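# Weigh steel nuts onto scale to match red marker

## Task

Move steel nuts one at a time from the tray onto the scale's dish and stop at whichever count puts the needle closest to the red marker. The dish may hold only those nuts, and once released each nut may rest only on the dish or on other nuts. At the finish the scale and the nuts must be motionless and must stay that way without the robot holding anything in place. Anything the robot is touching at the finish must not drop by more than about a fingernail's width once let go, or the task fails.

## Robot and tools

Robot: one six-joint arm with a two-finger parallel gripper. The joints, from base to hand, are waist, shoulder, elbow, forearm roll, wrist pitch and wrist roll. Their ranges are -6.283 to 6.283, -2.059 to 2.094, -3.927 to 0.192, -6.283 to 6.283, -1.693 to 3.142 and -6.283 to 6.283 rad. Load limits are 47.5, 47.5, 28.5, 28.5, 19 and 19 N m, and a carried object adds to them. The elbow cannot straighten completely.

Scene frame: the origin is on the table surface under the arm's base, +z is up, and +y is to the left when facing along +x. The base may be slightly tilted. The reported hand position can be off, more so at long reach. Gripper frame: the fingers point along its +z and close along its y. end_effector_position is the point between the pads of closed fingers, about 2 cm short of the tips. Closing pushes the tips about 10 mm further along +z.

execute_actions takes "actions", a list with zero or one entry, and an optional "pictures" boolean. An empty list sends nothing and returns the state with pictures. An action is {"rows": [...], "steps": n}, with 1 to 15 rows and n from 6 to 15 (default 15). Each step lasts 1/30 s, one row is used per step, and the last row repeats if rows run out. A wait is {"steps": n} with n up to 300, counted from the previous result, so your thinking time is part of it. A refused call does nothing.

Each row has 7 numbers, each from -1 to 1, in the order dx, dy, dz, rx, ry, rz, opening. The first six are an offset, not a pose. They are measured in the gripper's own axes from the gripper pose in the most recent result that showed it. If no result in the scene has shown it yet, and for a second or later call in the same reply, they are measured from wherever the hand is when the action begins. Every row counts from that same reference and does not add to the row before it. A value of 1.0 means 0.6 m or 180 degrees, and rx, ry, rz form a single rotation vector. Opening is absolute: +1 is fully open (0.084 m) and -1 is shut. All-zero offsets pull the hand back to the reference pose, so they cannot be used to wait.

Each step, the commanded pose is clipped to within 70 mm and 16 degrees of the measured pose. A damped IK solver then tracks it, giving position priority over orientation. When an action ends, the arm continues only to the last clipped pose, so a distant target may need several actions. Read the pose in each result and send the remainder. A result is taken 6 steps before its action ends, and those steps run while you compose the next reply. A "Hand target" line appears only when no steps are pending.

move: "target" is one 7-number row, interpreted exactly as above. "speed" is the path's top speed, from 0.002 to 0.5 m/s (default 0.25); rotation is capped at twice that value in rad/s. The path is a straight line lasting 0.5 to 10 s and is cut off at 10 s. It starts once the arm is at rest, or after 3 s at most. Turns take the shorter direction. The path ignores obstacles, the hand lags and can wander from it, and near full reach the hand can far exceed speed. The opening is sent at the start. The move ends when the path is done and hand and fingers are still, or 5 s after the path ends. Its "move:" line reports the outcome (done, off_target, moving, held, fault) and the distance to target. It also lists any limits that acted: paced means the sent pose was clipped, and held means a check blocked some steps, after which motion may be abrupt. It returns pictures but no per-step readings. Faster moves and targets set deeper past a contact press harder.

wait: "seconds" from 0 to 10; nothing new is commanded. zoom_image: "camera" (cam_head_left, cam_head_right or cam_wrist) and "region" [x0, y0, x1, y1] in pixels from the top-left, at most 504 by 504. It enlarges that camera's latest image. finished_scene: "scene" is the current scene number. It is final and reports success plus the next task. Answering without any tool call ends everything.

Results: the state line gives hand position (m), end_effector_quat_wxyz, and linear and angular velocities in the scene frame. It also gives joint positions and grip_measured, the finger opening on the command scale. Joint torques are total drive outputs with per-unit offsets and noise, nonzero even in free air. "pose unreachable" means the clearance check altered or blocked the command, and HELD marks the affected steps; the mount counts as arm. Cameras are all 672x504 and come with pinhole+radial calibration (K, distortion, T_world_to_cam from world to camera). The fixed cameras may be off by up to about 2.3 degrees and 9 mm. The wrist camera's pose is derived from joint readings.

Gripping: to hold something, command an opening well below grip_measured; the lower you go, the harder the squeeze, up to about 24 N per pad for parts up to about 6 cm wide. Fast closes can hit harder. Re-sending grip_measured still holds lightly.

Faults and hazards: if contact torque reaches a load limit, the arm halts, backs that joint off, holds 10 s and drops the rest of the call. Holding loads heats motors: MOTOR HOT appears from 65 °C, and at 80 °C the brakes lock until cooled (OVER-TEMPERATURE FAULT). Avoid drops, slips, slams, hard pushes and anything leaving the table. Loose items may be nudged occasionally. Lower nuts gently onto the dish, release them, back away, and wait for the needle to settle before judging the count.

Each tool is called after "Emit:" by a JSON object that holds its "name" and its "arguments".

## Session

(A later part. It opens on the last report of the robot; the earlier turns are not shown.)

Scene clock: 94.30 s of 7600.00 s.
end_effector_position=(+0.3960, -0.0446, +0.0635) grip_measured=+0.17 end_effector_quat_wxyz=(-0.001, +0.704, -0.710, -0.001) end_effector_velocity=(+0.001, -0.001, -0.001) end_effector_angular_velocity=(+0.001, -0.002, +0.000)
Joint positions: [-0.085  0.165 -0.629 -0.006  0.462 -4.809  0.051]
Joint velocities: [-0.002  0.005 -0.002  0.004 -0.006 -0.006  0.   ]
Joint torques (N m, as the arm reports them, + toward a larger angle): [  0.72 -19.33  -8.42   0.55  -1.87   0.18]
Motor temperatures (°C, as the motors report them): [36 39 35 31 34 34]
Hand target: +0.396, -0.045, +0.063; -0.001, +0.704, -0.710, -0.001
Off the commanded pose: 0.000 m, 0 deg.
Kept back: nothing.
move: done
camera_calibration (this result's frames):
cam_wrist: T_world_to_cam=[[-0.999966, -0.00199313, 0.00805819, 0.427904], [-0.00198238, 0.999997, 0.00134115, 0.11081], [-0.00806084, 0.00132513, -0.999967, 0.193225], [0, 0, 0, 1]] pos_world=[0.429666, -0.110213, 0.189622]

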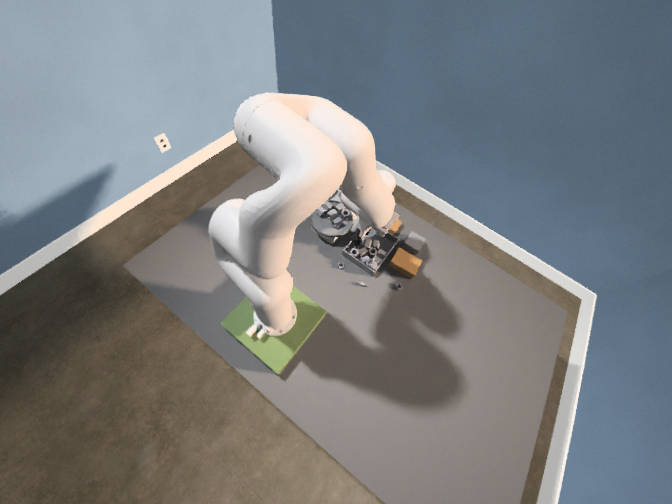

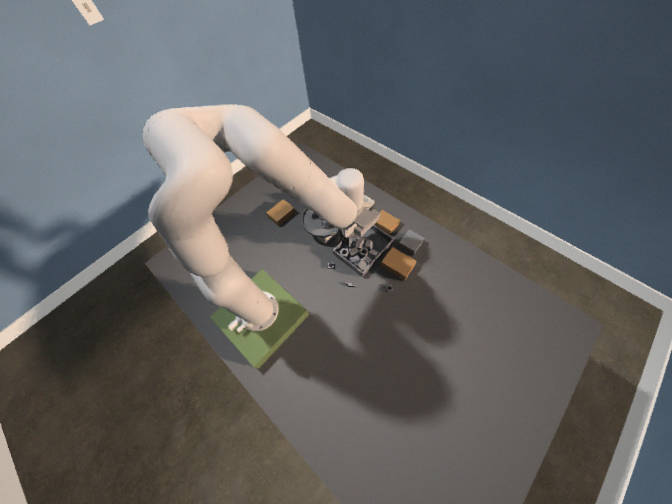

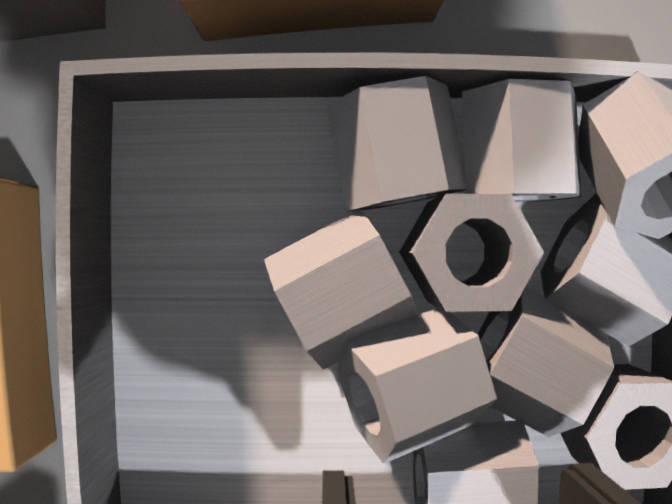

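Emit:
{"name": "execute_actions", "arguments": {"actions": [{"rows": [[0.0005,0.0005,0.004,0,0,0,0.18],[0.001,0.001,0.008,0,0,0,0.18],[0.001,0.001,0.012,0,0,0,0.18],[0.001,0.001,0.016,0,0,0,0.18],[0.001,0.001,0.02,0,0,0,0.18],[0.001,0.001,0.024,0,0,0,0.18],[0.001,0.001,0.027,0,0,0,0.18],[0.001,0.001,0.03,0,0,0,0.18],[0.001,0.001,0.033,0,0,0,0.18],[0.001,0.001,0.035,0,0,0,0.18],[0.001,0.001,0.037,0,0,0,0.18]], "steps": 15}]}}

Emit:
{"name": "wait", "arguments": {"seconds": 0.1}}

Scene clock: 96.70 s of 7600.00 s.
end_effector_position=(+0.3950, -0.0450, +0.0514) grip_measured=+0.17 end_effector_quat_wxyz=(-0.001, +0.704, -0.710, -0.001) end_effector_velocity=(-0.005, +0.000, -0.062) end_effector_angular_velocity=(+0.001, +0.012, +0.000)
Joint positions: [-0.086  0.201 -0.627 -0.006  0.425 -4.81   0.051]
Joint velocities: [-0.002  0.191 -0.001 -0.003 -0.179  0.001  0.   ]
Joint torques (N m, as the arm reports them, + toward a larger angle): [  0.83 -20.69  -8.22   0.44  -1.88  -0.05]
Motor temperatures (°C, as the motors report them): [36 39 35 31 34 34]
Steps of this call (steps 1 to 63: nothing new was sent; steps 64 to 72: the first 9 steps of this action). Readings (end_effector_position):
64: (+0.3960, -0.0447, +0.0632)
65: (+0.3961, -0.0447, +0.0629)
67: (+0.3962, -0.0449, +0.0612)
71: (+0.3952, -0.0450, +0.0535)
72: the state above

Scene clock: 97.00 s of 7600.00 s.
end_effector_position=(+0.3954, -0.0451, +0.0419) grip_measured=+0.17 end_effector_quat_wxyz=(-0.001, +0.704, -0.710, -0.001) end_effector_velocity=(+0.003, -0.001, -0.004) end_effector_angular_velocity=(-0.001, -0.007, -0.001)
Joint positions: [-0.087  0.232 -0.629 -0.006  0.395 -4.81   0.051]
Joint velocities: [-0.001  0.02  -0.007 -0.    -0.019 -0.    -0.   ]
Joint torques (N m, as the arm reports them, + toward a larger angle): [  0.71 -19.79  -7.92   0.4   -1.97   0.03]
Motor temperatures (°C, as the motors report them): [36 39 35 31 34 34]
Hand target: +0.395, -0.045, +0.041; -0.001, +0.704, -0.710, -0.001
Off the commanded pose: 0.001 m, 0 deg.
Kept back: nothing.
Steps of this call (steps 1 to 6: the last 6 steps of your previous action; steps 7 to 9: nothing new was sent). Readings (end_effector_position):
1: (+0.3949, -0.0450, +0.0494)
2: (+0.3948, -0.0450, +0.0476)
4: (+0.3948, -0.0450, +0.0445)
8: (+0.3952, -0.0451, +0.0420)
9: the state above
camera_calibration (this result's frames):
cam_wrist: T_world_to_cam=[[-0.999964, -0.00205772, 0.00820423, 0.427389], [-0.00204549, 0.999997, 0.00149923, 0.111319], [-0.00820729, 0.00148239, -0.999965, 0.171656], [0, 0, 0, 1]] pos_world=[0.42901, -0.110693, 0.167976]

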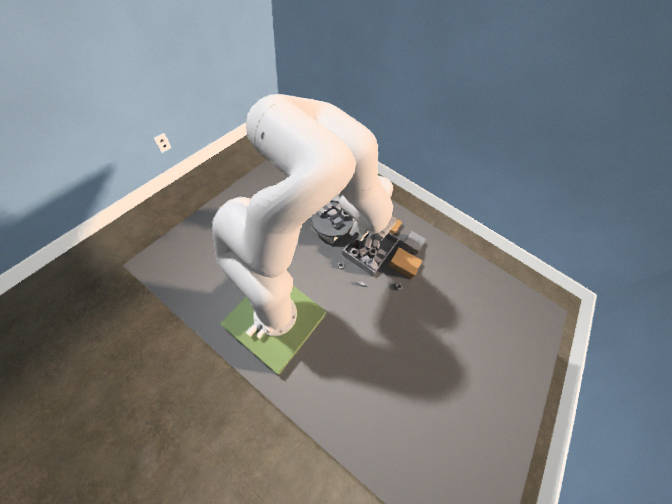

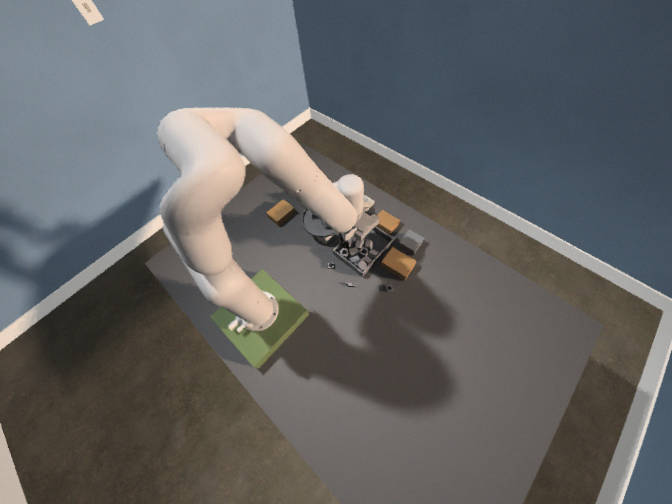

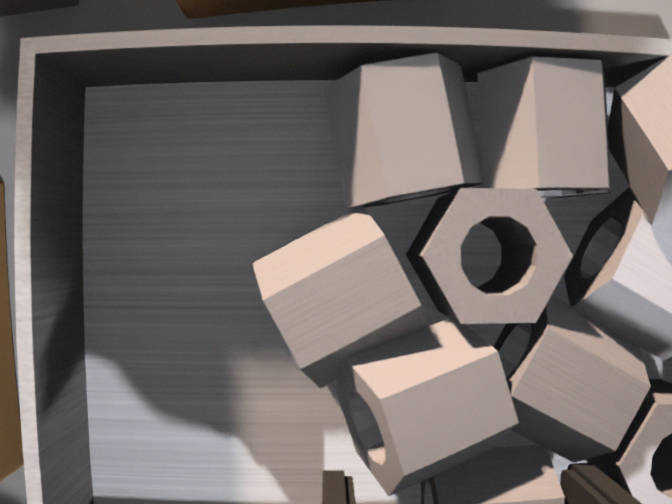

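Emit:
{"name": "execute_actions", "arguments": {"actions": [{"rows": [[0,-0.002,0.001,0,0,0,0.16],[0,-0.004,0.001,0,0,0,0.13],[0,-0.006,0.001,0,0,0,0.09],[0,-0.008,0.001,0,0,0,0.05],[0,-0.01,0.001,0,0,0,0.01],[0,-0.012,0.001,0,0,0,-0.03],[0,-0.013,0.001,0,0,0,-0.07],[0,-0.014,0.001,0,0,0,-0.11],[0,-0.015,0.001,0,0,0,-0.15],[0,-0.015,0.001,0,0,0,-0.19],[0,-0.015,0.001,0,0,0,-0.23],[0,-0.015,0.001,0,0,0,-0.27],[0,-0.015,0.001,0,0,0,-0.32],[0,-0.015,0.001,0,0,0,-0.4],[0,-0.015,0.001,0,0,0,-0.5]], "steps": 15}]}}

Emit:
{"name": "wait", "arguments": {"seconds": 0.15}}

Scene clock: 97.77 s of 7600.00 s.
end_effector_position=(+0.4011, -0.0451, +0.0412) grip_measured=-0.11 end_effector_quat_wxyz=(-0.001, +0.704, -0.710, -0.001) end_effector_velocity=(+0.029, -0.001, +0.002) end_effector_angular_velocity=(-0.000, -0.009, -0.002)
Joint positions: [-0.085  0.248 -0.651 -0.006  0.401 -4.809  0.04 ]
Joint velocities: [ 0.006  0.058 -0.099  0.002  0.031  0.006 -0.053]
Joint torques (N m, as the arm reports them, + toward a larger angle): [  1.06 -20.17  -8.29   0.19  -2.46  -0.05]
Motor temperatures (°C, as the motors report them): [36 39 35 31 34 34]
Steps of this call (steps 1 to 14: nothing new was sent; steps 15 to 23: the first 9 steps of this action). Readings (end_effector_position):
15: (+0.3955, -0.0451, +0.0414)
16: (+0.3956, -0.0451, +0.0413)
18: (+0.3963, -0.0450, +0.0412)
22: (+0.4001, -0.0451, +0.0411)
23: the state above

Scene clock: 98.13 s of 7600.00 s.
end_effector_position=(+0.4043, -0.0452, +0.0413) grip_measured=-0.33 end_effector_quat_wxyz=(-0.001, +0.704, -0.710, -0.001) end_effector_velocity=(+0.001, -0.000, +0.000) end_effector_angular_velocity=(-0.001, -0.000, +0.001)
Joint positions: [-0.084  0.255 -0.662 -0.006  0.405 -4.808  0.029]
Joint velocities: [-0.     0.001 -0.003 -0.002  0.001  0.001  0.   ]
Joint torques (N m, as the arm reports them, + toward a larger angle): [  1.21 -19.87  -8.29   0.58  -2.48   0.07]
Motor temperatures (°C, as the motors report them): [36 39 35 31 34 34]
Hand target: +0.404, -0.045, +0.041; -0.001, +0.704, -0.710, -0.001
Off the commanded pose: 0.000 m, 0 deg.
Kept back: nothing.
Steps of this call (steps 1 to 6: the last 6 steps of your previous action; steps 7 to 11: nothing new was sent). Readings (end_effector_position):
1: (+0.4020, -0.0451, +0.0413)
2: (+0.4027, -0.0452, +0.0413)
4: (+0.4036, -0.0452, +0.0413)
8: (+0.4042, -0.0452, +0.0413)
11: the state above
camera_calibration (this result's frames):
cam_wrist: T_world_to_cam=[[-0.999964, -0.00203087, 0.0082341, 0.436301], [-0.00201878, 0.999997, 0.00147636, 0.111456], [-0.00823707, 0.00145968, -0.999965, 0.171181], [0, 0, 0, 1]] pos_world=[0.437921, -0.110819, 0.167418]

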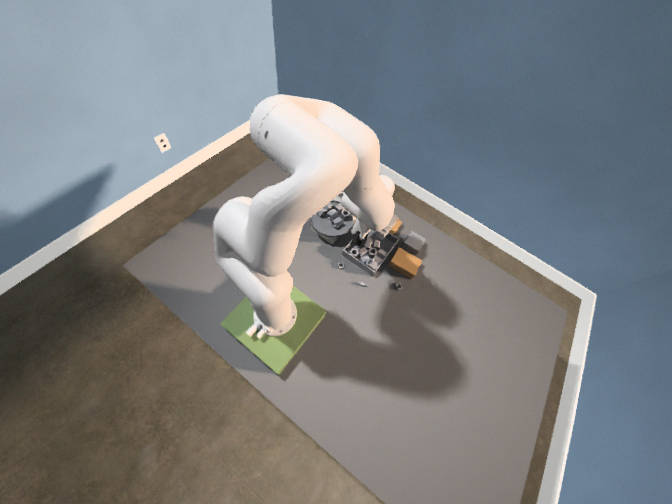

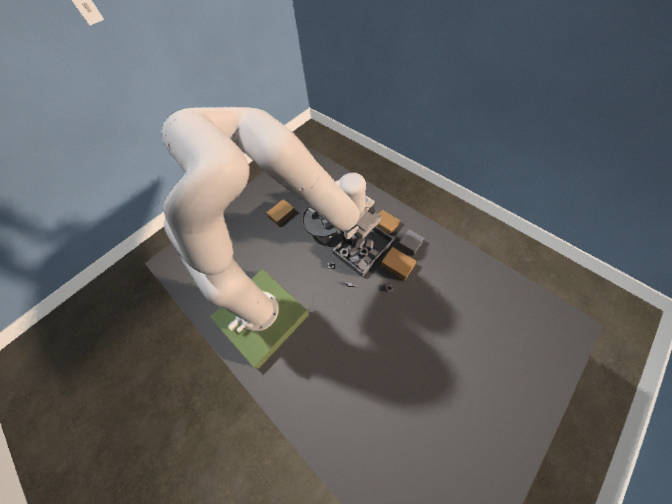

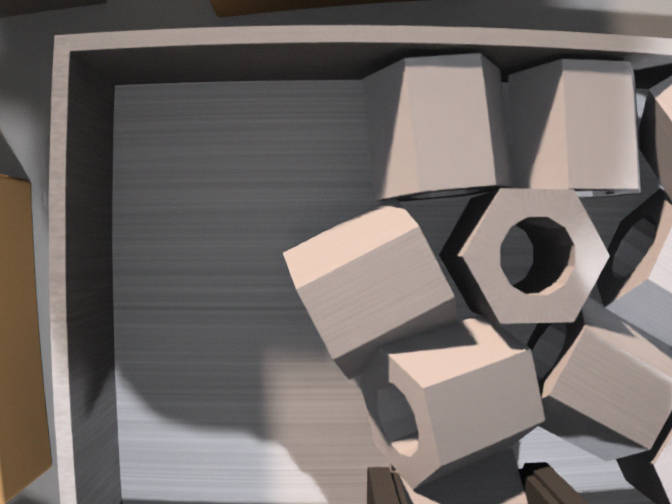

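Emit:
{"name": "move", "arguments": {"target": [0, 0, -0.04, 0, 0, 0, -0.65], "speed": 0.04}}

Scene clock: 99.30 s of 7600.00 s.
end_effector_position=(+0.4042, -0.0453, +0.0650) grip_measured=-0.33 end_effector_quat_wxyz=(-0.001, +0.704, -0.711, -0.001) end_effector_velocity=(-0.002, +0.000, +0.001) end_effector_angular_velocity=(+0.000, +0.006, +0.003)
Joint positions: [-0.084  0.181 -0.659 -0.006  0.476 -4.808  0.029]
Joint velocities: [ 0.    -0.005  0.003 -0.001  0.008 -0.001 -0.   ]
Joint torques (N m, as the arm reports them, + toward a larger angle): [  0.91 -20.13  -8.67   0.47  -2.02  -0.05]
Motor temperatures (°C, as the motors report them): [36 39 35 31 34 34]
Hand target: +0.404, -0.045, +0.065; -0.001, +0.704, -0.711, -0.001
Off the commanded pose: 0.000 m, 0 deg.
Kept back: nothing.
move: done
camera_calibration (this result's frames):
cam_wrist: T_world_to_cam=[[-0.999964, -0.00190099, 0.00824945, 0.436086], [-0.00189006, 0.999997, 0.00133215, 0.111531], [-0.00825196, 0.00131651, -0.999965, 0.194931], [0, 0, 0, 1]] pos_world=[0.437889, -0.110959, 0.191178]

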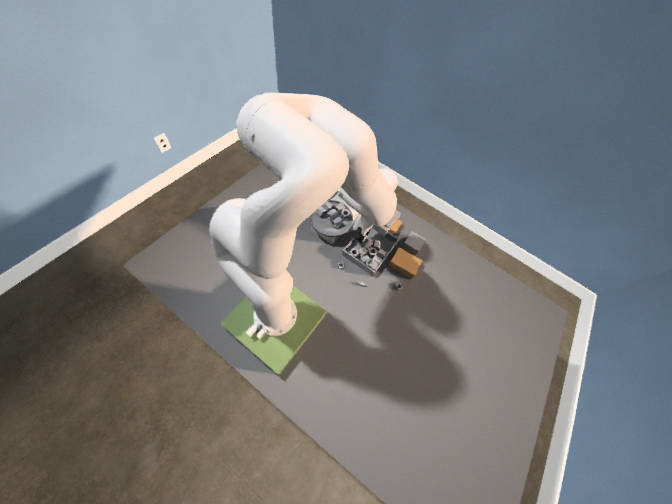

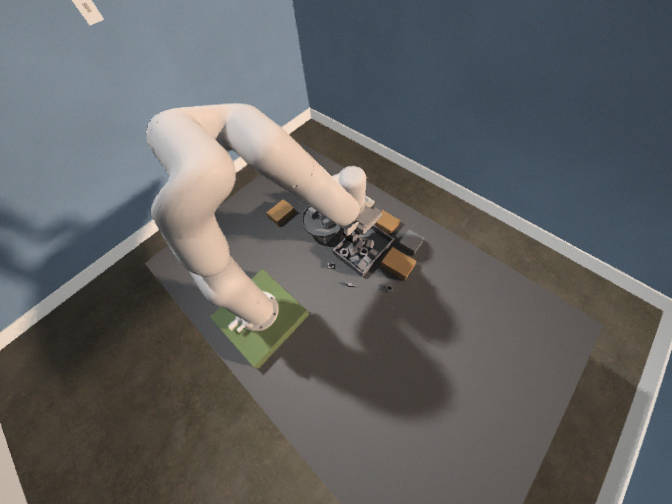

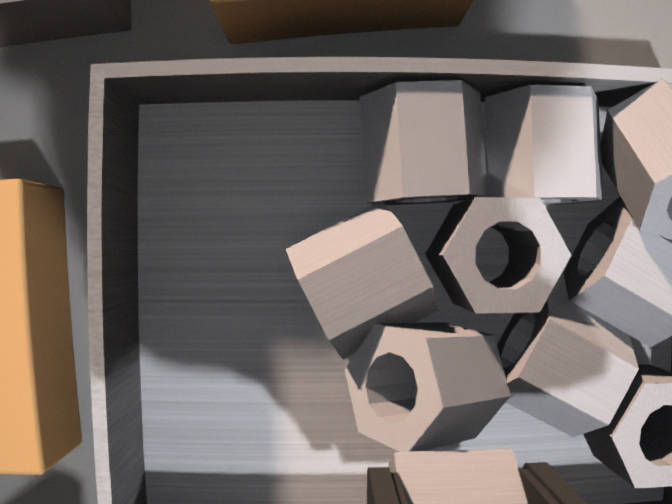

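Emit:
{"name": "move", "arguments": {"target": [0, 0.04, -0.112, 0, 0, -0.2, -0.65], "speed": 0.4}}

Scene clock: 101.13 s of 7600.00 s.
end_effector_position=(+0.3801, -0.0453, +0.1319) grip_measured=-0.33 end_effector_quat_wxyz=(-0.001, +0.889, -0.459, -0.001) end_effector_velocity=(+0.000, -0.000, +0.002) end_effector_angular_velocity=(+0.005, -0.001, +0.010)
Joint positions: [-0.09  -0.076 -0.599 -0.005  0.673 -5.442  0.029]
Joint velocities: [-0.003 -0.004 -0.002  0.008  0.006 -0.019 -0.   ]
Joint torques (N m, as the arm reports them, + toward a larger angle): [  0.99 -17.22 -10.39  -0.04  -2.19   0.29]
Motor temperatures (°C, as the motors report them): [36 39 35 31 34 34]
Hand target: +0.380, -0.045, +0.132; -0.001, +0.889, -0.458, -0.001
Off the commanded pose: 0.000 m, 0 deg.
Kept back: nothing.
move: done
camera_calibration (this result's frames):
cam_wrist: T_world_to_cam=[[-0.808593, -0.58832, 0.0075006, 0.312173], [-0.588333, 0.808619, 0.00055416, 0.325731], [-0.00639115, -0.00396476, -0.999972, 0.260591], [0, 0, 0, 1]] pos_world=[0.445725, -0.078701, 0.258062]

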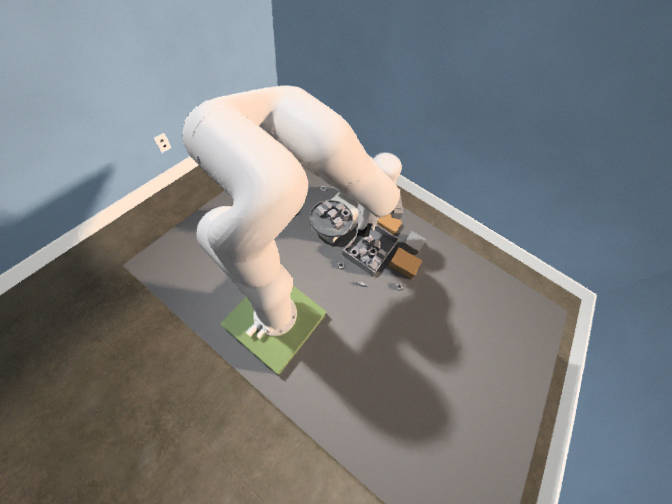

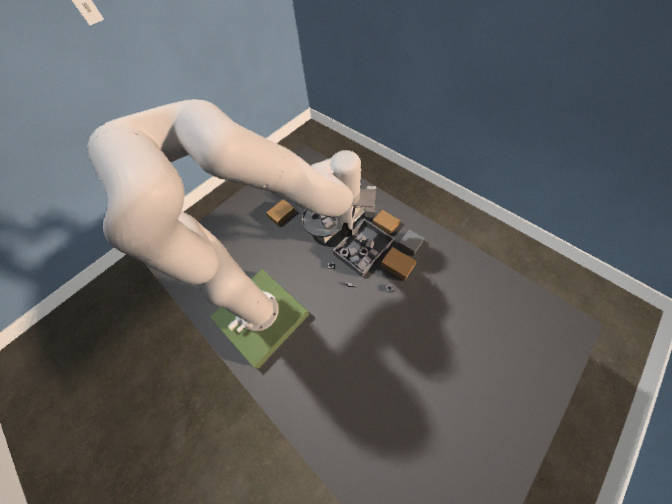

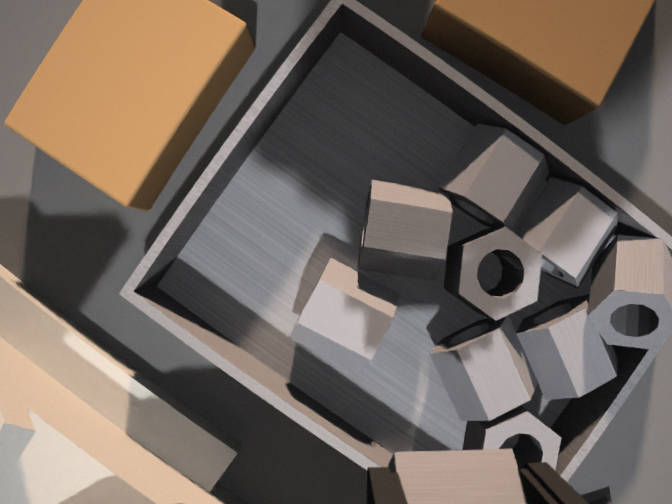

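Emit:
{"name": "move", "arguments": {"target": [-0.2072, -0.0737, 0, 0, 0, -0.259, -0.65], "speed": 0.4}}

Scene clock: 103.07 s of 7600.00 s.
end_effector_position=(+0.3448, +0.0811, +0.1321) grip_measured=-0.33 end_effector_quat_wxyz=(-0.000, +0.998, -0.070, -0.000) end_effector_velocity=(-0.001, +0.002, -0.000) end_effector_angular_velocity=(+0.001, +0.001, +0.012)
Joint positions: [ 0.261 -0.167 -0.499 -0.008  0.666 -5.901  0.029]
Joint velocities: [ 0.006 -0.001  0.001  0.003  0.001 -0.008  0.   ]
Joint torques (N m, as the arm reports them, + toward a larger angle): [  0.84 -15.17 -10.36   0.33  -2.18   0.08]
Motor temperatures (°C, as the motors report them): [36 39 35 31 34 34]
Hand target: +0.345, +0.081, +0.132; -0.000, +0.998, -0.070, -0.000
Off the commanded pose: 0.001 m, 0 deg.
Kept back: nothing.
move: done
camera_calibration (this result's frames):
cam_wrist: T_world_to_cam=[[-0.129118, -0.9916, 0.00757556, 0.156434], [-0.991629, 0.129112, -0.00120378, 0.397109], [0.000215572, -0.00766758, -0.999971, 0.259182], [0, 0, 0, 1]] pos_world=[0.413927, 0.105835, 0.258468]

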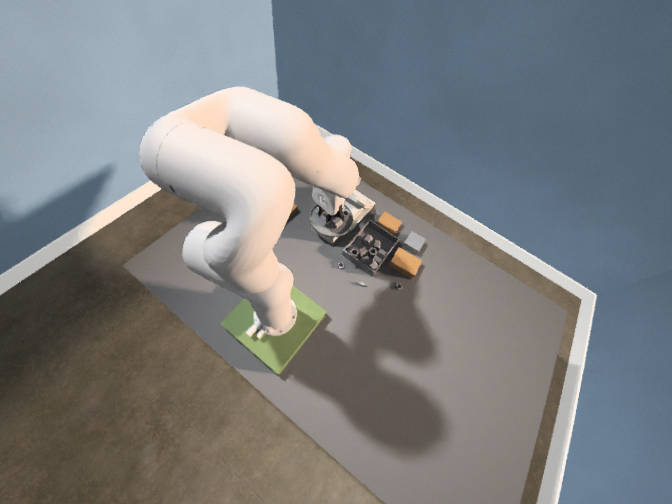

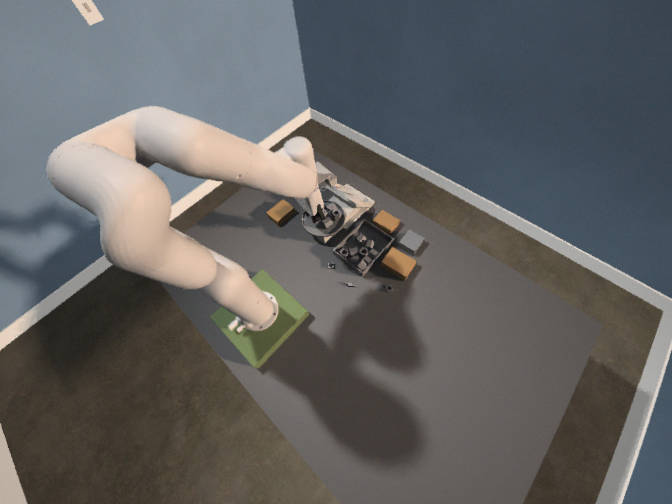

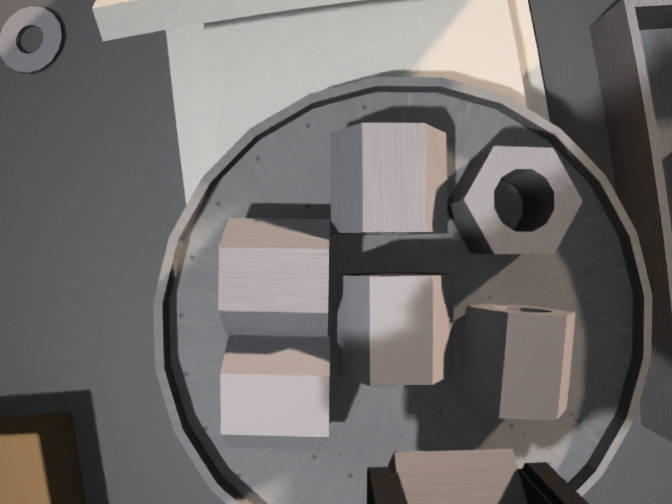

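Emit:
{"name": "move", "arguments": {"target": [0, 0, 0.054, 0, 0, 0, -0.65], "speed": 0.08}}

Emit:
{"name": "execute_actions", "arguments": {"actions": [{"rows": [[0,0,0.001,0,0,0,-0.65],[0,0,0.002,0,0,0,-0.65],[0,0,0.003,0,0,0,-0.65],[0,0,0.004,0,0,0,-0.65],[0,0,0.005,0,0,0,-0.65],[0,0,0.006,0,0,0,-0.65],[0,0,0.007,0,0,0,-0.65],[0,0,0.007,0,0,0,-0.65],[0,0,0.007,0,0,0,-0.6],[0,0,0.007,0,0,0,-0.5],[0,0,0.007,0,0,0,-0.4],[0,0,0.007,0,0,0,-0.33],[0,0,0.007,0,0,0,-0.29],[0,0,0.007,0,0,0,-0.25],[0,0,0.007,0,0,0,-0.2]], "steps": 15}]}}

Scene clock: 104.33 s of 7600.00 s.
end_effector_position=(+0.3449, +0.0813, +0.1001) grip_measured=-0.33 end_effector_quat_wxyz=(-0.000, +0.998, -0.070, +0.000) end_effector_velocity=(+0.000, -0.000, -0.002) end_effector_angular_velocity=(+0.000, -0.000, -0.002)
Joint positions: [ 0.261 -0.072 -0.478 -0.009  0.549 -5.9    0.029]
Joint velocities: [-0.     0.007  0.     0.    -0.008  0.001  0.   ]
Joint torques (N m, as the arm reports them, + toward a larger angle): [  1.   -15.66  -9.36   0.32  -2.17   0.13]
Motor temperatures (°C, as the motors report them): [36 39 35 31 34 34]
Hand target: +0.345, +0.081, +0.100; -0.000, +0.998, -0.070, -0.000
Off the commanded pose: 0.000 m, 0 deg.
Kept back: nothing.
move: done
camera_calibration (this result's frames):
cam_wrist: T_world_to_cam=[[-0.128968, -0.991623, 0.00720707, 0.156837], [-0.991649, 0.12896, -0.00157921, 0.397227], [0.00063656, -0.00735055, -0.999973, 0.226996], [0, 0, 0, 1]] pos_world=[0.413992, 0.105965, 0.226486]

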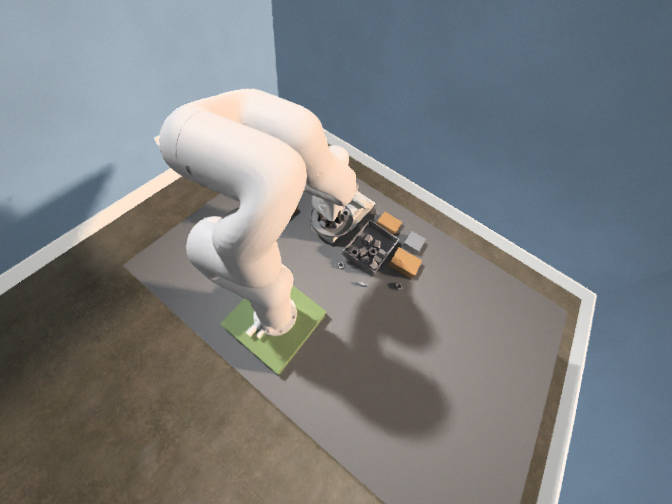

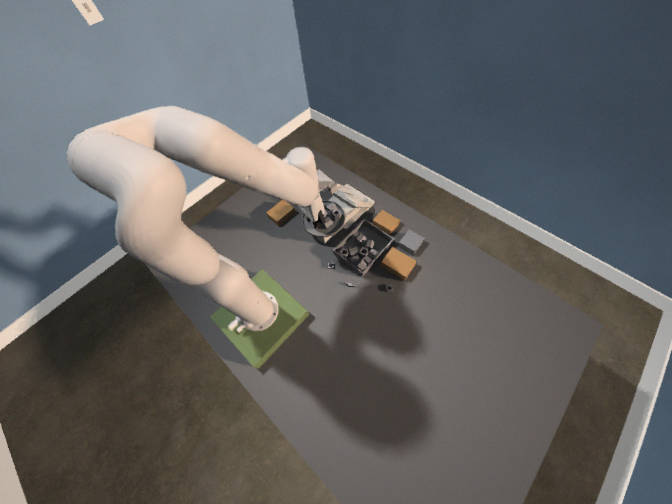

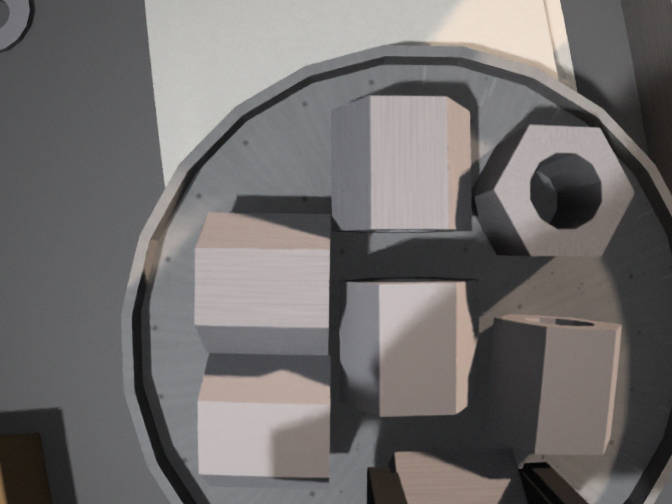

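Scene clock: 104.63 s of 7600.00 s.
end_effector_position=(+0.3450, +0.0813, +0.0972) grip_measured=-0.33 end_effector_quat_wxyz=(-0.001, +0.998, -0.070, +0.000) end_effector_velocity=(-0.000, +0.000, -0.011) end_effector_angular_velocity=(+0.000, +0.002, -0.002)
Joint positions: [ 0.26  -0.062 -0.477 -0.01   0.538 -5.9    0.029]
Joint velocities: [-0.     0.036  0.004  0.    -0.038  0.001  0.   ]
Joint torques (N m, as the arm reports them, + toward a larger angle): [  0.65 -15.33  -8.89   0.38  -2.33   0.02]
Motor temperatures (°C, as the motors report them): [36 39 35 31 34 34]
Steps of this call (steps 1 to 9: the first 9 steps of this action). Readings (end_effector_position):
1: (+0.3449, +0.0813, +0.1001)
2: (+0.3449, +0.0813, +0.1000)
4: (+0.3450, +0.0813, +0.0995)
8: (+0.3450, +0.0813, +0.0976)
9: the state above

Emit:
{"name": "zoom_image", "arguments": {"camera": "cam_head_right", "region": [320, 170, 390, 225]}}

Region (320, 170, 390, 225) of cam_head_right's 672x504 image, scaled by 7.200, with more detail than that image has; it fills the top 396 rows of this view, and the rest is white.

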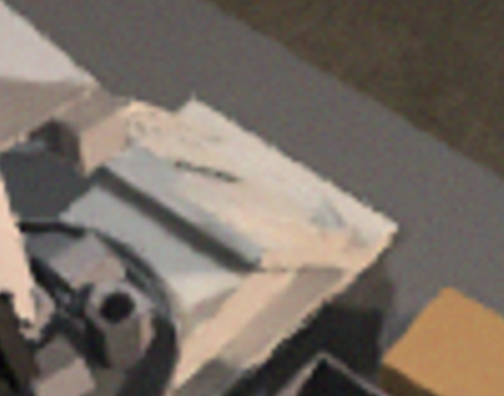

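Emit:
{"name": "execute_actions", "arguments": {"actions": [{"rows": [[0,0,-0.004,0,0,0,-0.2],[0,0,-0.01,0,0,0,-0.2],[0,0,-0.018,0,0,0,-0.2],[0,0,-0.028,0,0,0,-0.2],[0.004,0,-0.04,0,0,0,-0.2],[0.012,0.002,-0.053,0,0,0,-0.2],[0.024,0.005,-0.066,0,0,0,-0.2],[0.039,0.008,-0.079,0,0,0,-0.2],[0.056,0.012,-0.092,0,0,0,-0.2],[0.074,0.016,-0.105,0,0,0,-0.2],[0.092,0.02,-0.117,0,0,0,-0.2],[0.109,0.024,-0.128,0,0,0,-0.2],[0.124,0.027,-0.138,0,0,0,-0.2],[0.137,0.03,-0.146,0,0,0,-0.2],[0.15,0.032,-0.152,0,0,0,-0.2]], "steps": 15}]}}

Emit:
{"name": "wait", "arguments": {"seconds": 0.35}}

Scene clock: 105.50 s of 7600.00 s.
end_effector_position=(+0.3514, +0.0793, +0.1205) grip_measured=-0.22 end_effector_quat_wxyz=(-0.000, +0.998, -0.070, +0.001) end_effector_velocity=(+0.123, -0.041, +0.187) end_effector_angular_velocity=(+0.002, -0.065, -0.005)
Joint positions: [ 0.252 -0.116 -0.509 -0.009  0.622 -5.91   0.035]
Joint velocities: [-0.177 -0.217 -0.461 -0.012  0.612 -0.166 -0.   ]
Joint torques (N m, as the arm reports them, + toward a larger angle): [ -1.33 -14.3  -11.42   0.47  -2.65  -0.21]
Motor temperatures (°C, as the motors report them): [36 39 35 31 34 34]
Off your previous action's commanded pose: 0.000 m, 0 deg at its last step (step 6 of this call).
Steps of this call (steps 1 to 6: the last 6 steps of your previous action; steps 7 to 17: nothing new was sent; steps 18 to 26: the first 9 steps of this action). Readings (end_effector_position):
18: (+0.3449, +0.0813, +0.0960)
19: (+0.3447, +0.0812, +0.0963)
21: (+0.3444, +0.0811, +0.0991)
25: (+0.3480, +0.0804, +0.1146)
26: the state above

Scene clock: 106.07 s of 7600.00 s.
end_effector_position=(+0.4250, +0.0482, +0.1883) grip_measured=-0.22 end_effector_quat_wxyz=(+0.000, +0.997, -0.072, +0.011) end_effector_velocity=(+0.007, -0.002, +0.007) end_effector_angular_velocity=(-0.001, -0.004, +0.003)
Joint positions: [ 0.146 -0.063 -0.798 -0.013  0.839 -6.011  0.035]
Joint velocities: [-0.007  0.008 -0.03  -0.001  0.018 -0.01   0.   ]
Joint torques (N m, as the arm reports them, + toward a larger angle): [  1.04 -18.38 -10.43   0.4   -2.11   0.05]
Motor temperatures (°C, as the motors report them): [36 39 35 31 34 34]
Hand target: +0.426, +0.048, +0.190; -0.000, +0.997, -0.072, +0.012
Off the commanded pose: 0.007 m, 1 deg.
Kept back: nothing.
Steps of this call (steps 1 to 6: the last 6 steps of your previous action; steps 7 to 17: nothing new was sent). Readings (end_effector_position):
1: (+0.3562, +0.0776, +0.1271)
2: (+0.3622, +0.0755, +0.1342)
4: (+0.3767, +0.0698, +0.1490)
8: (+0.4081, +0.0566, +0.1756)
17: the state above
camera_calibration (this result's frames):
cam_wrist: T_world_to_cam=[[-0.132447, -0.991166, 0.00690203, 0.135273], [-0.990947, 0.132258, -0.0230495, 0.484586], [0.021933, -0.00989238, -0.99971, 0.305861], [0, 0, 0, 1]] pos_world=[0.491407, 0.0730138, 0.316008]

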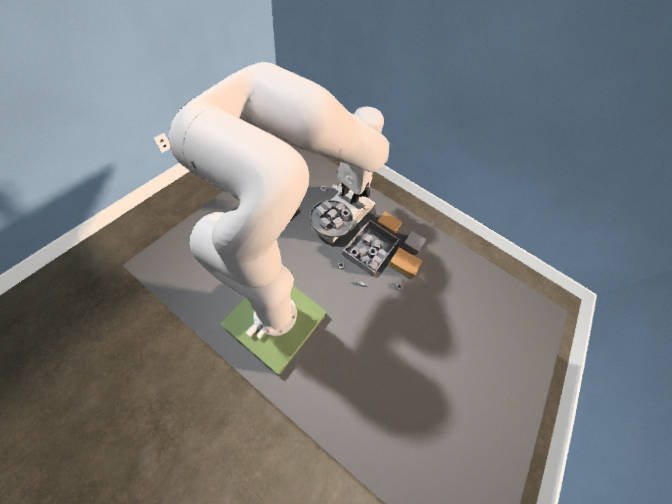

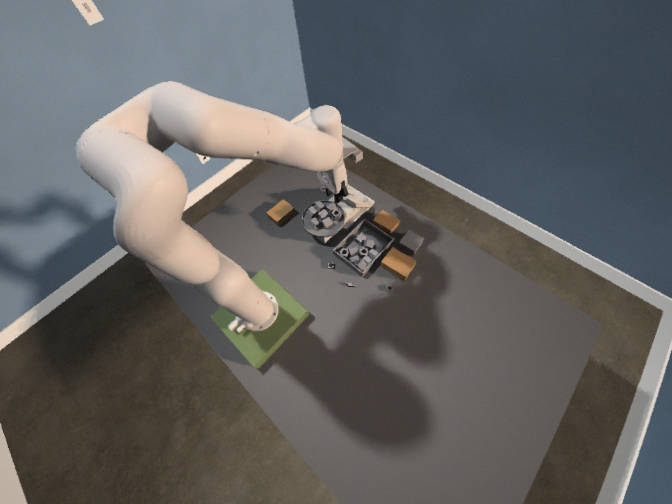

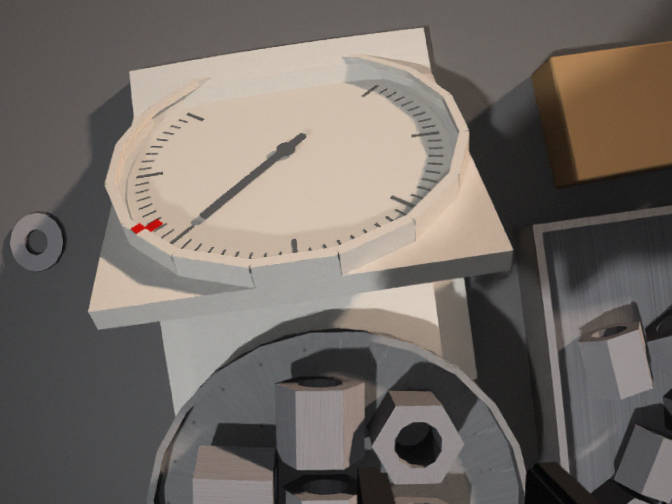

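Emit:
{"name": "wait", "arguments": {"seconds": 0.5}}

Emit:
{"name": "zoom_image", "arguments": {"camera": "cam_wrist", "region": [100, 100, 320, 270]}}

Scene clock: 106.73 s of 7600.00 s.
end_effector_position=(+0.4263, +0.0479, +0.1895) grip_measured=-0.22 end_effector_quat_wxyz=(-0.000, +0.997, -0.072, +0.012) end_effector_velocity=(-0.001, +0.000, -0.002) end_effector_angular_velocity=(+0.000, +0.006, -0.001)
Joint positions: [ 0.145 -0.062 -0.803 -0.013  0.84  -6.012  0.035]
Joint velocities: [0.    0.004 0.001 0.001 0.002 0.001 0.   ]
Joint torques (N m, as the arm reports them, + toward a larger angle): [  0.8  -18.56 -10.55   0.25  -2.22  -0.08]
Motor temperatures (°C, as the motors report them): [36 39 35 31 34 34]
Hand target: +0.426, +0.048, +0.190; -0.000, +0.997, -0.072, +0.012
Off the commanded pose: 0.005 m, 1 deg.
Kept back: nothing.
Steps of this call (steps 1 to 20: nothing new was sent). Readings (end_effector_position):
1: (+0.4252, +0.0482, +0.1885)
2: (+0.4254, +0.0481, +0.1887)
4: (+0.4258, +0.0480, +0.1891)
8: (+0.4261, +0.0480, +0.1893)
20: the state above
camera_calibration (this result's frames):
cam_wrist: T_world_to_cam=[[-0.132664, -0.99114, 0.00640032, 0.135312], [-0.990869, 0.132465, -0.0251397, 0.486311], [0.0240692, -0.00967701, -0.999663, 0.306131], [0, 0, 0, 1]] pos_world=[0.492453, 0.0726568, 0.317388]

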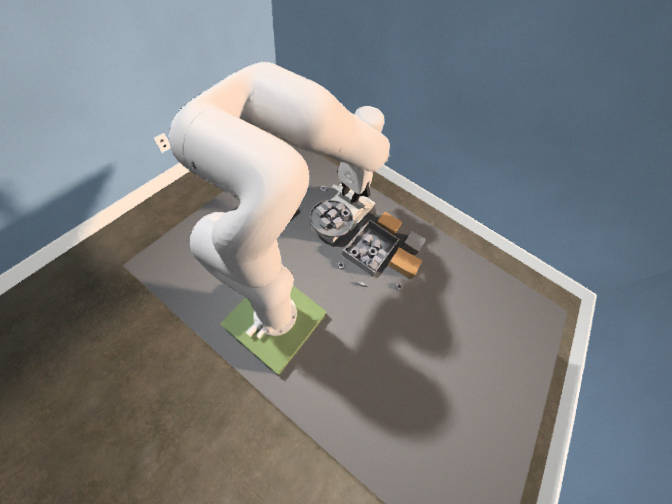

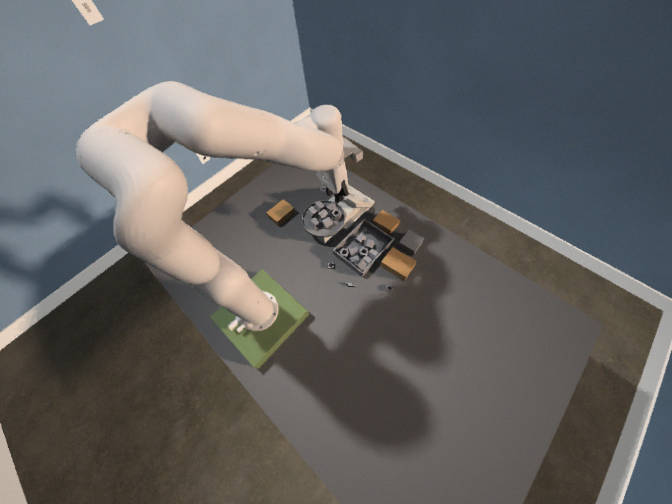

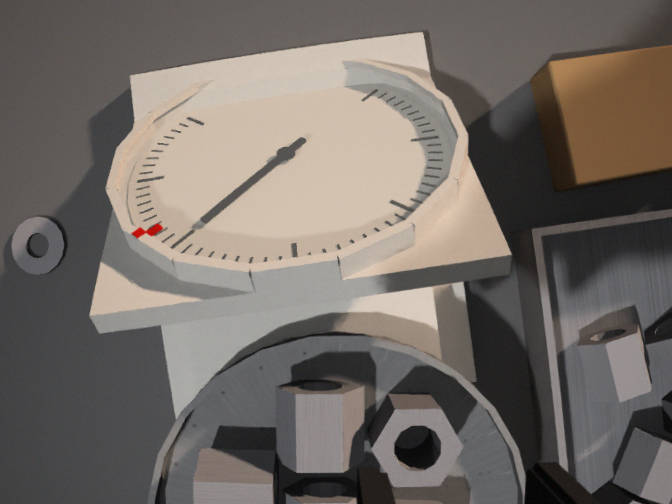

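Region (100, 100, 320, 270) of cam_wrist's 672x504 image, scaled by 2.291, with more detail than that image has; it fills the top 389 rows of this view, and the rest is white.

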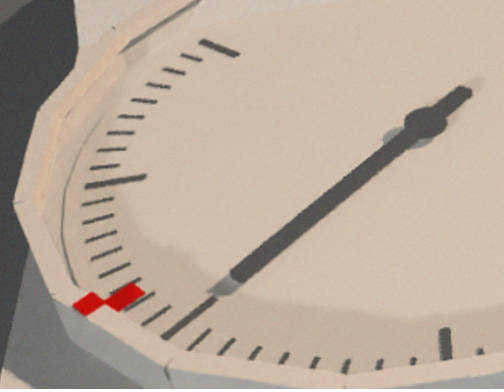

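Emit:
{"name": "wait", "arguments": {"seconds": 1.5}}

Emit:
{"name": "zoom_image", "arguments": {"camera": "cam_wrist", "region": [120, 190, 240, 270]}}

Scene clock: 108.70 s of 7600.00 s.
end_effector_position=(+0.4263, +0.0479, +0.1895) grip_measured=-0.22 end_effector_quat_wxyz=(-0.000, +0.997, -0.072, +0.012) end_effector_velocity=(+0.000, -0.000, -0.000) end_effector_angular_velocity=(-0.001, -0.000, +0.002)
Joint positions: [ 0.145 -0.062 -0.803 -0.013  0.84  -6.012  0.035]
Joint velocities: [-0.     0.001 -0.001 -0.002 -0.    -0.001 -0.   ]
Joint torques (N m, as the arm reports them, + toward a larger angle): [  0.98 -18.64 -11.02   0.53  -2.13  -0.05]
Motor temperatures (°C, as the motors report them): [36 39 36 31 34 34]
Hand target: +0.426, +0.048, +0.190; -0.000, +0.997, -0.072, +0.012
Off the commanded pose: 0.005 m, 1 deg.
Kept back: nothing.
Steps of this call (steps 1 to 59: nothing new was sent). Readings (end_effector_position):
1: (+0.4263, +0.0479, +0.1895)
2: (+0.4263, +0.0479, +0.1895)
4: (+0.4263, +0.0479, +0.1895)
8: (+0.4263, +0.0479, +0.1895)
59: the state above
camera_calibration (this result's frames):
cam_wrist: T_world_to_cam=[[-0.132677, -0.991139, 0.00639343, 0.135316], [-0.990866, 0.132478, -0.0251677, 0.486327], [0.0240976, -0.0096742, -0.999663, 0.306129], [0, 0, 0, 1]] pos_world=[0.492462, 0.0726507, 0.3174]

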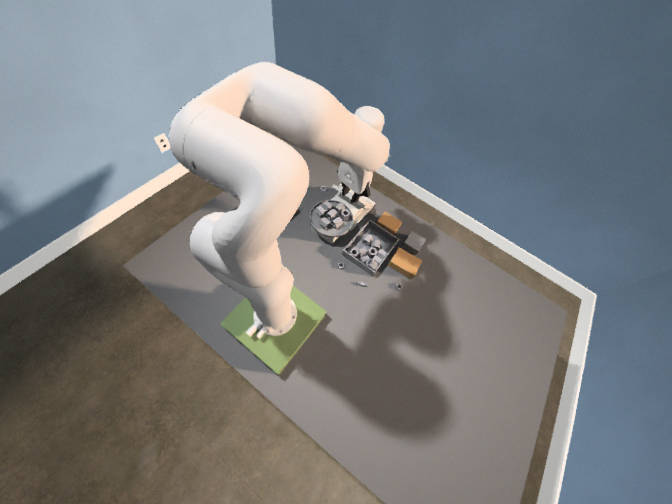

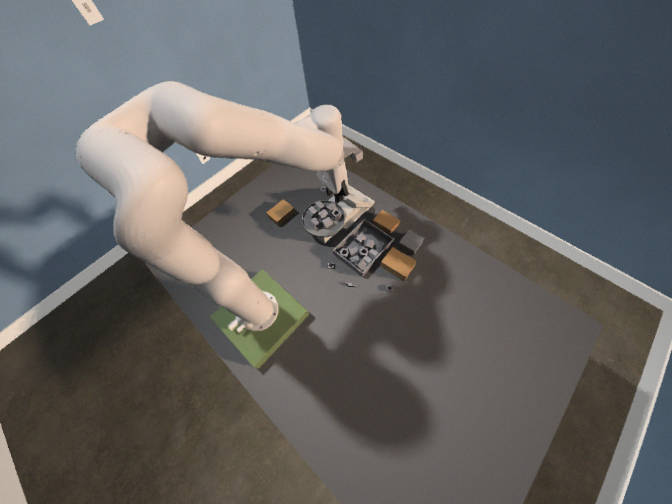

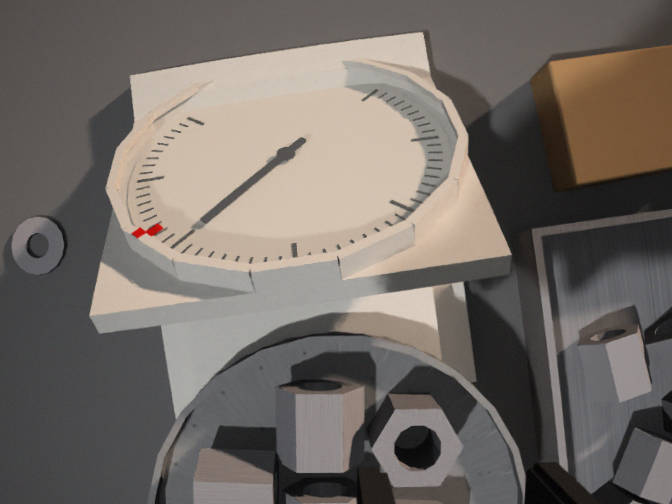

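Region (120, 190, 240, 270) of cam_wrist's 672x504 image, scaled by 4.200, with more detail than that image has.

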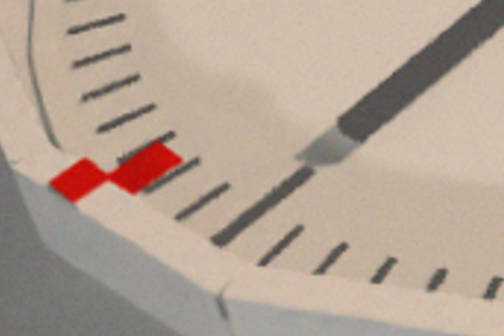

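Emit:
{"name": "move", "arguments": {"target": [0.0117, 0.1675, 0.174, -0.0045, -0.0067, 0.376, -0.1], "speed": 0.45}}

Scene clock: 111.70 s of 7600.00 s.
end_effector_position=(+0.4210, -0.0519, +0.0852) grip_measured=-0.11 end_effector_quat_wxyz=(-0.002, +0.789, -0.615, -0.001) end_effector_velocity=(-0.001, -0.001, -0.001) end_effector_angular_velocity=(-0.003, +0.002, -0.011)
Joint positions: [-0.095  0.168 -0.726 -0.003  0.556 -5.078  0.039]
Joint velocities: [-0.001  0.003  0.001 -0.007 -0.002  0.015 -0.   ]
Joint torques (N m, as the arm reports them, + toward a larger angle): [  0.67 -20.4   -9.14   0.51  -1.94  -0.23]
Motor temperatures (°C, as the motors report them): [36 39 36 31 34 34]
Hand target: +0.421, -0.052, +0.085; -0.001, +0.788, -0.615, -0.001
Off the commanded pose: 0.001 m, 0 deg.
Kept back: nothing.
move: done
camera_calibration (this result's frames):
cam_wrist: T_world_to_cam=[[-0.966822, -0.255361, 0.00685255, 0.425696], [-0.255352, 0.966846, 0.00213218, 0.223057], [-0.00716983, 0.000311629, -0.999974, 0.214763], [0, 0, 0, 1]] pos_world=[0.47007, -0.107022, 0.211364]

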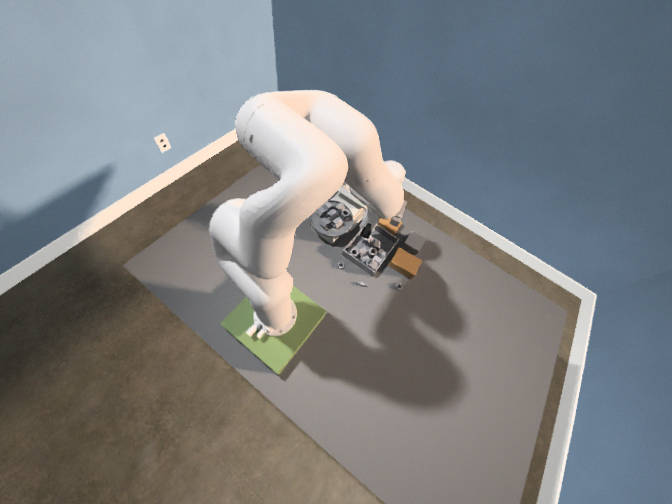

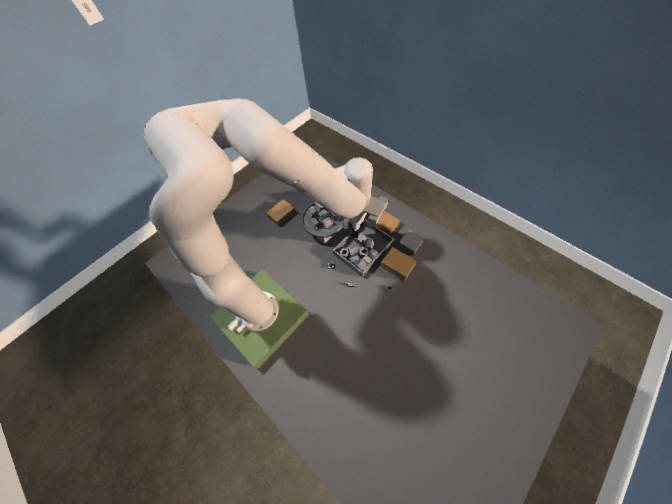

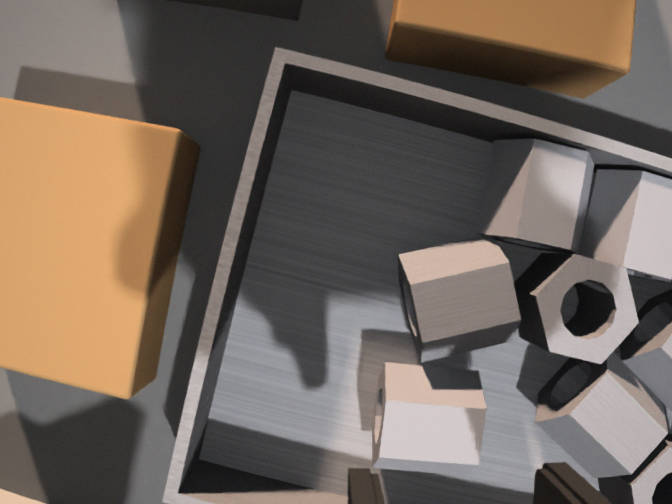

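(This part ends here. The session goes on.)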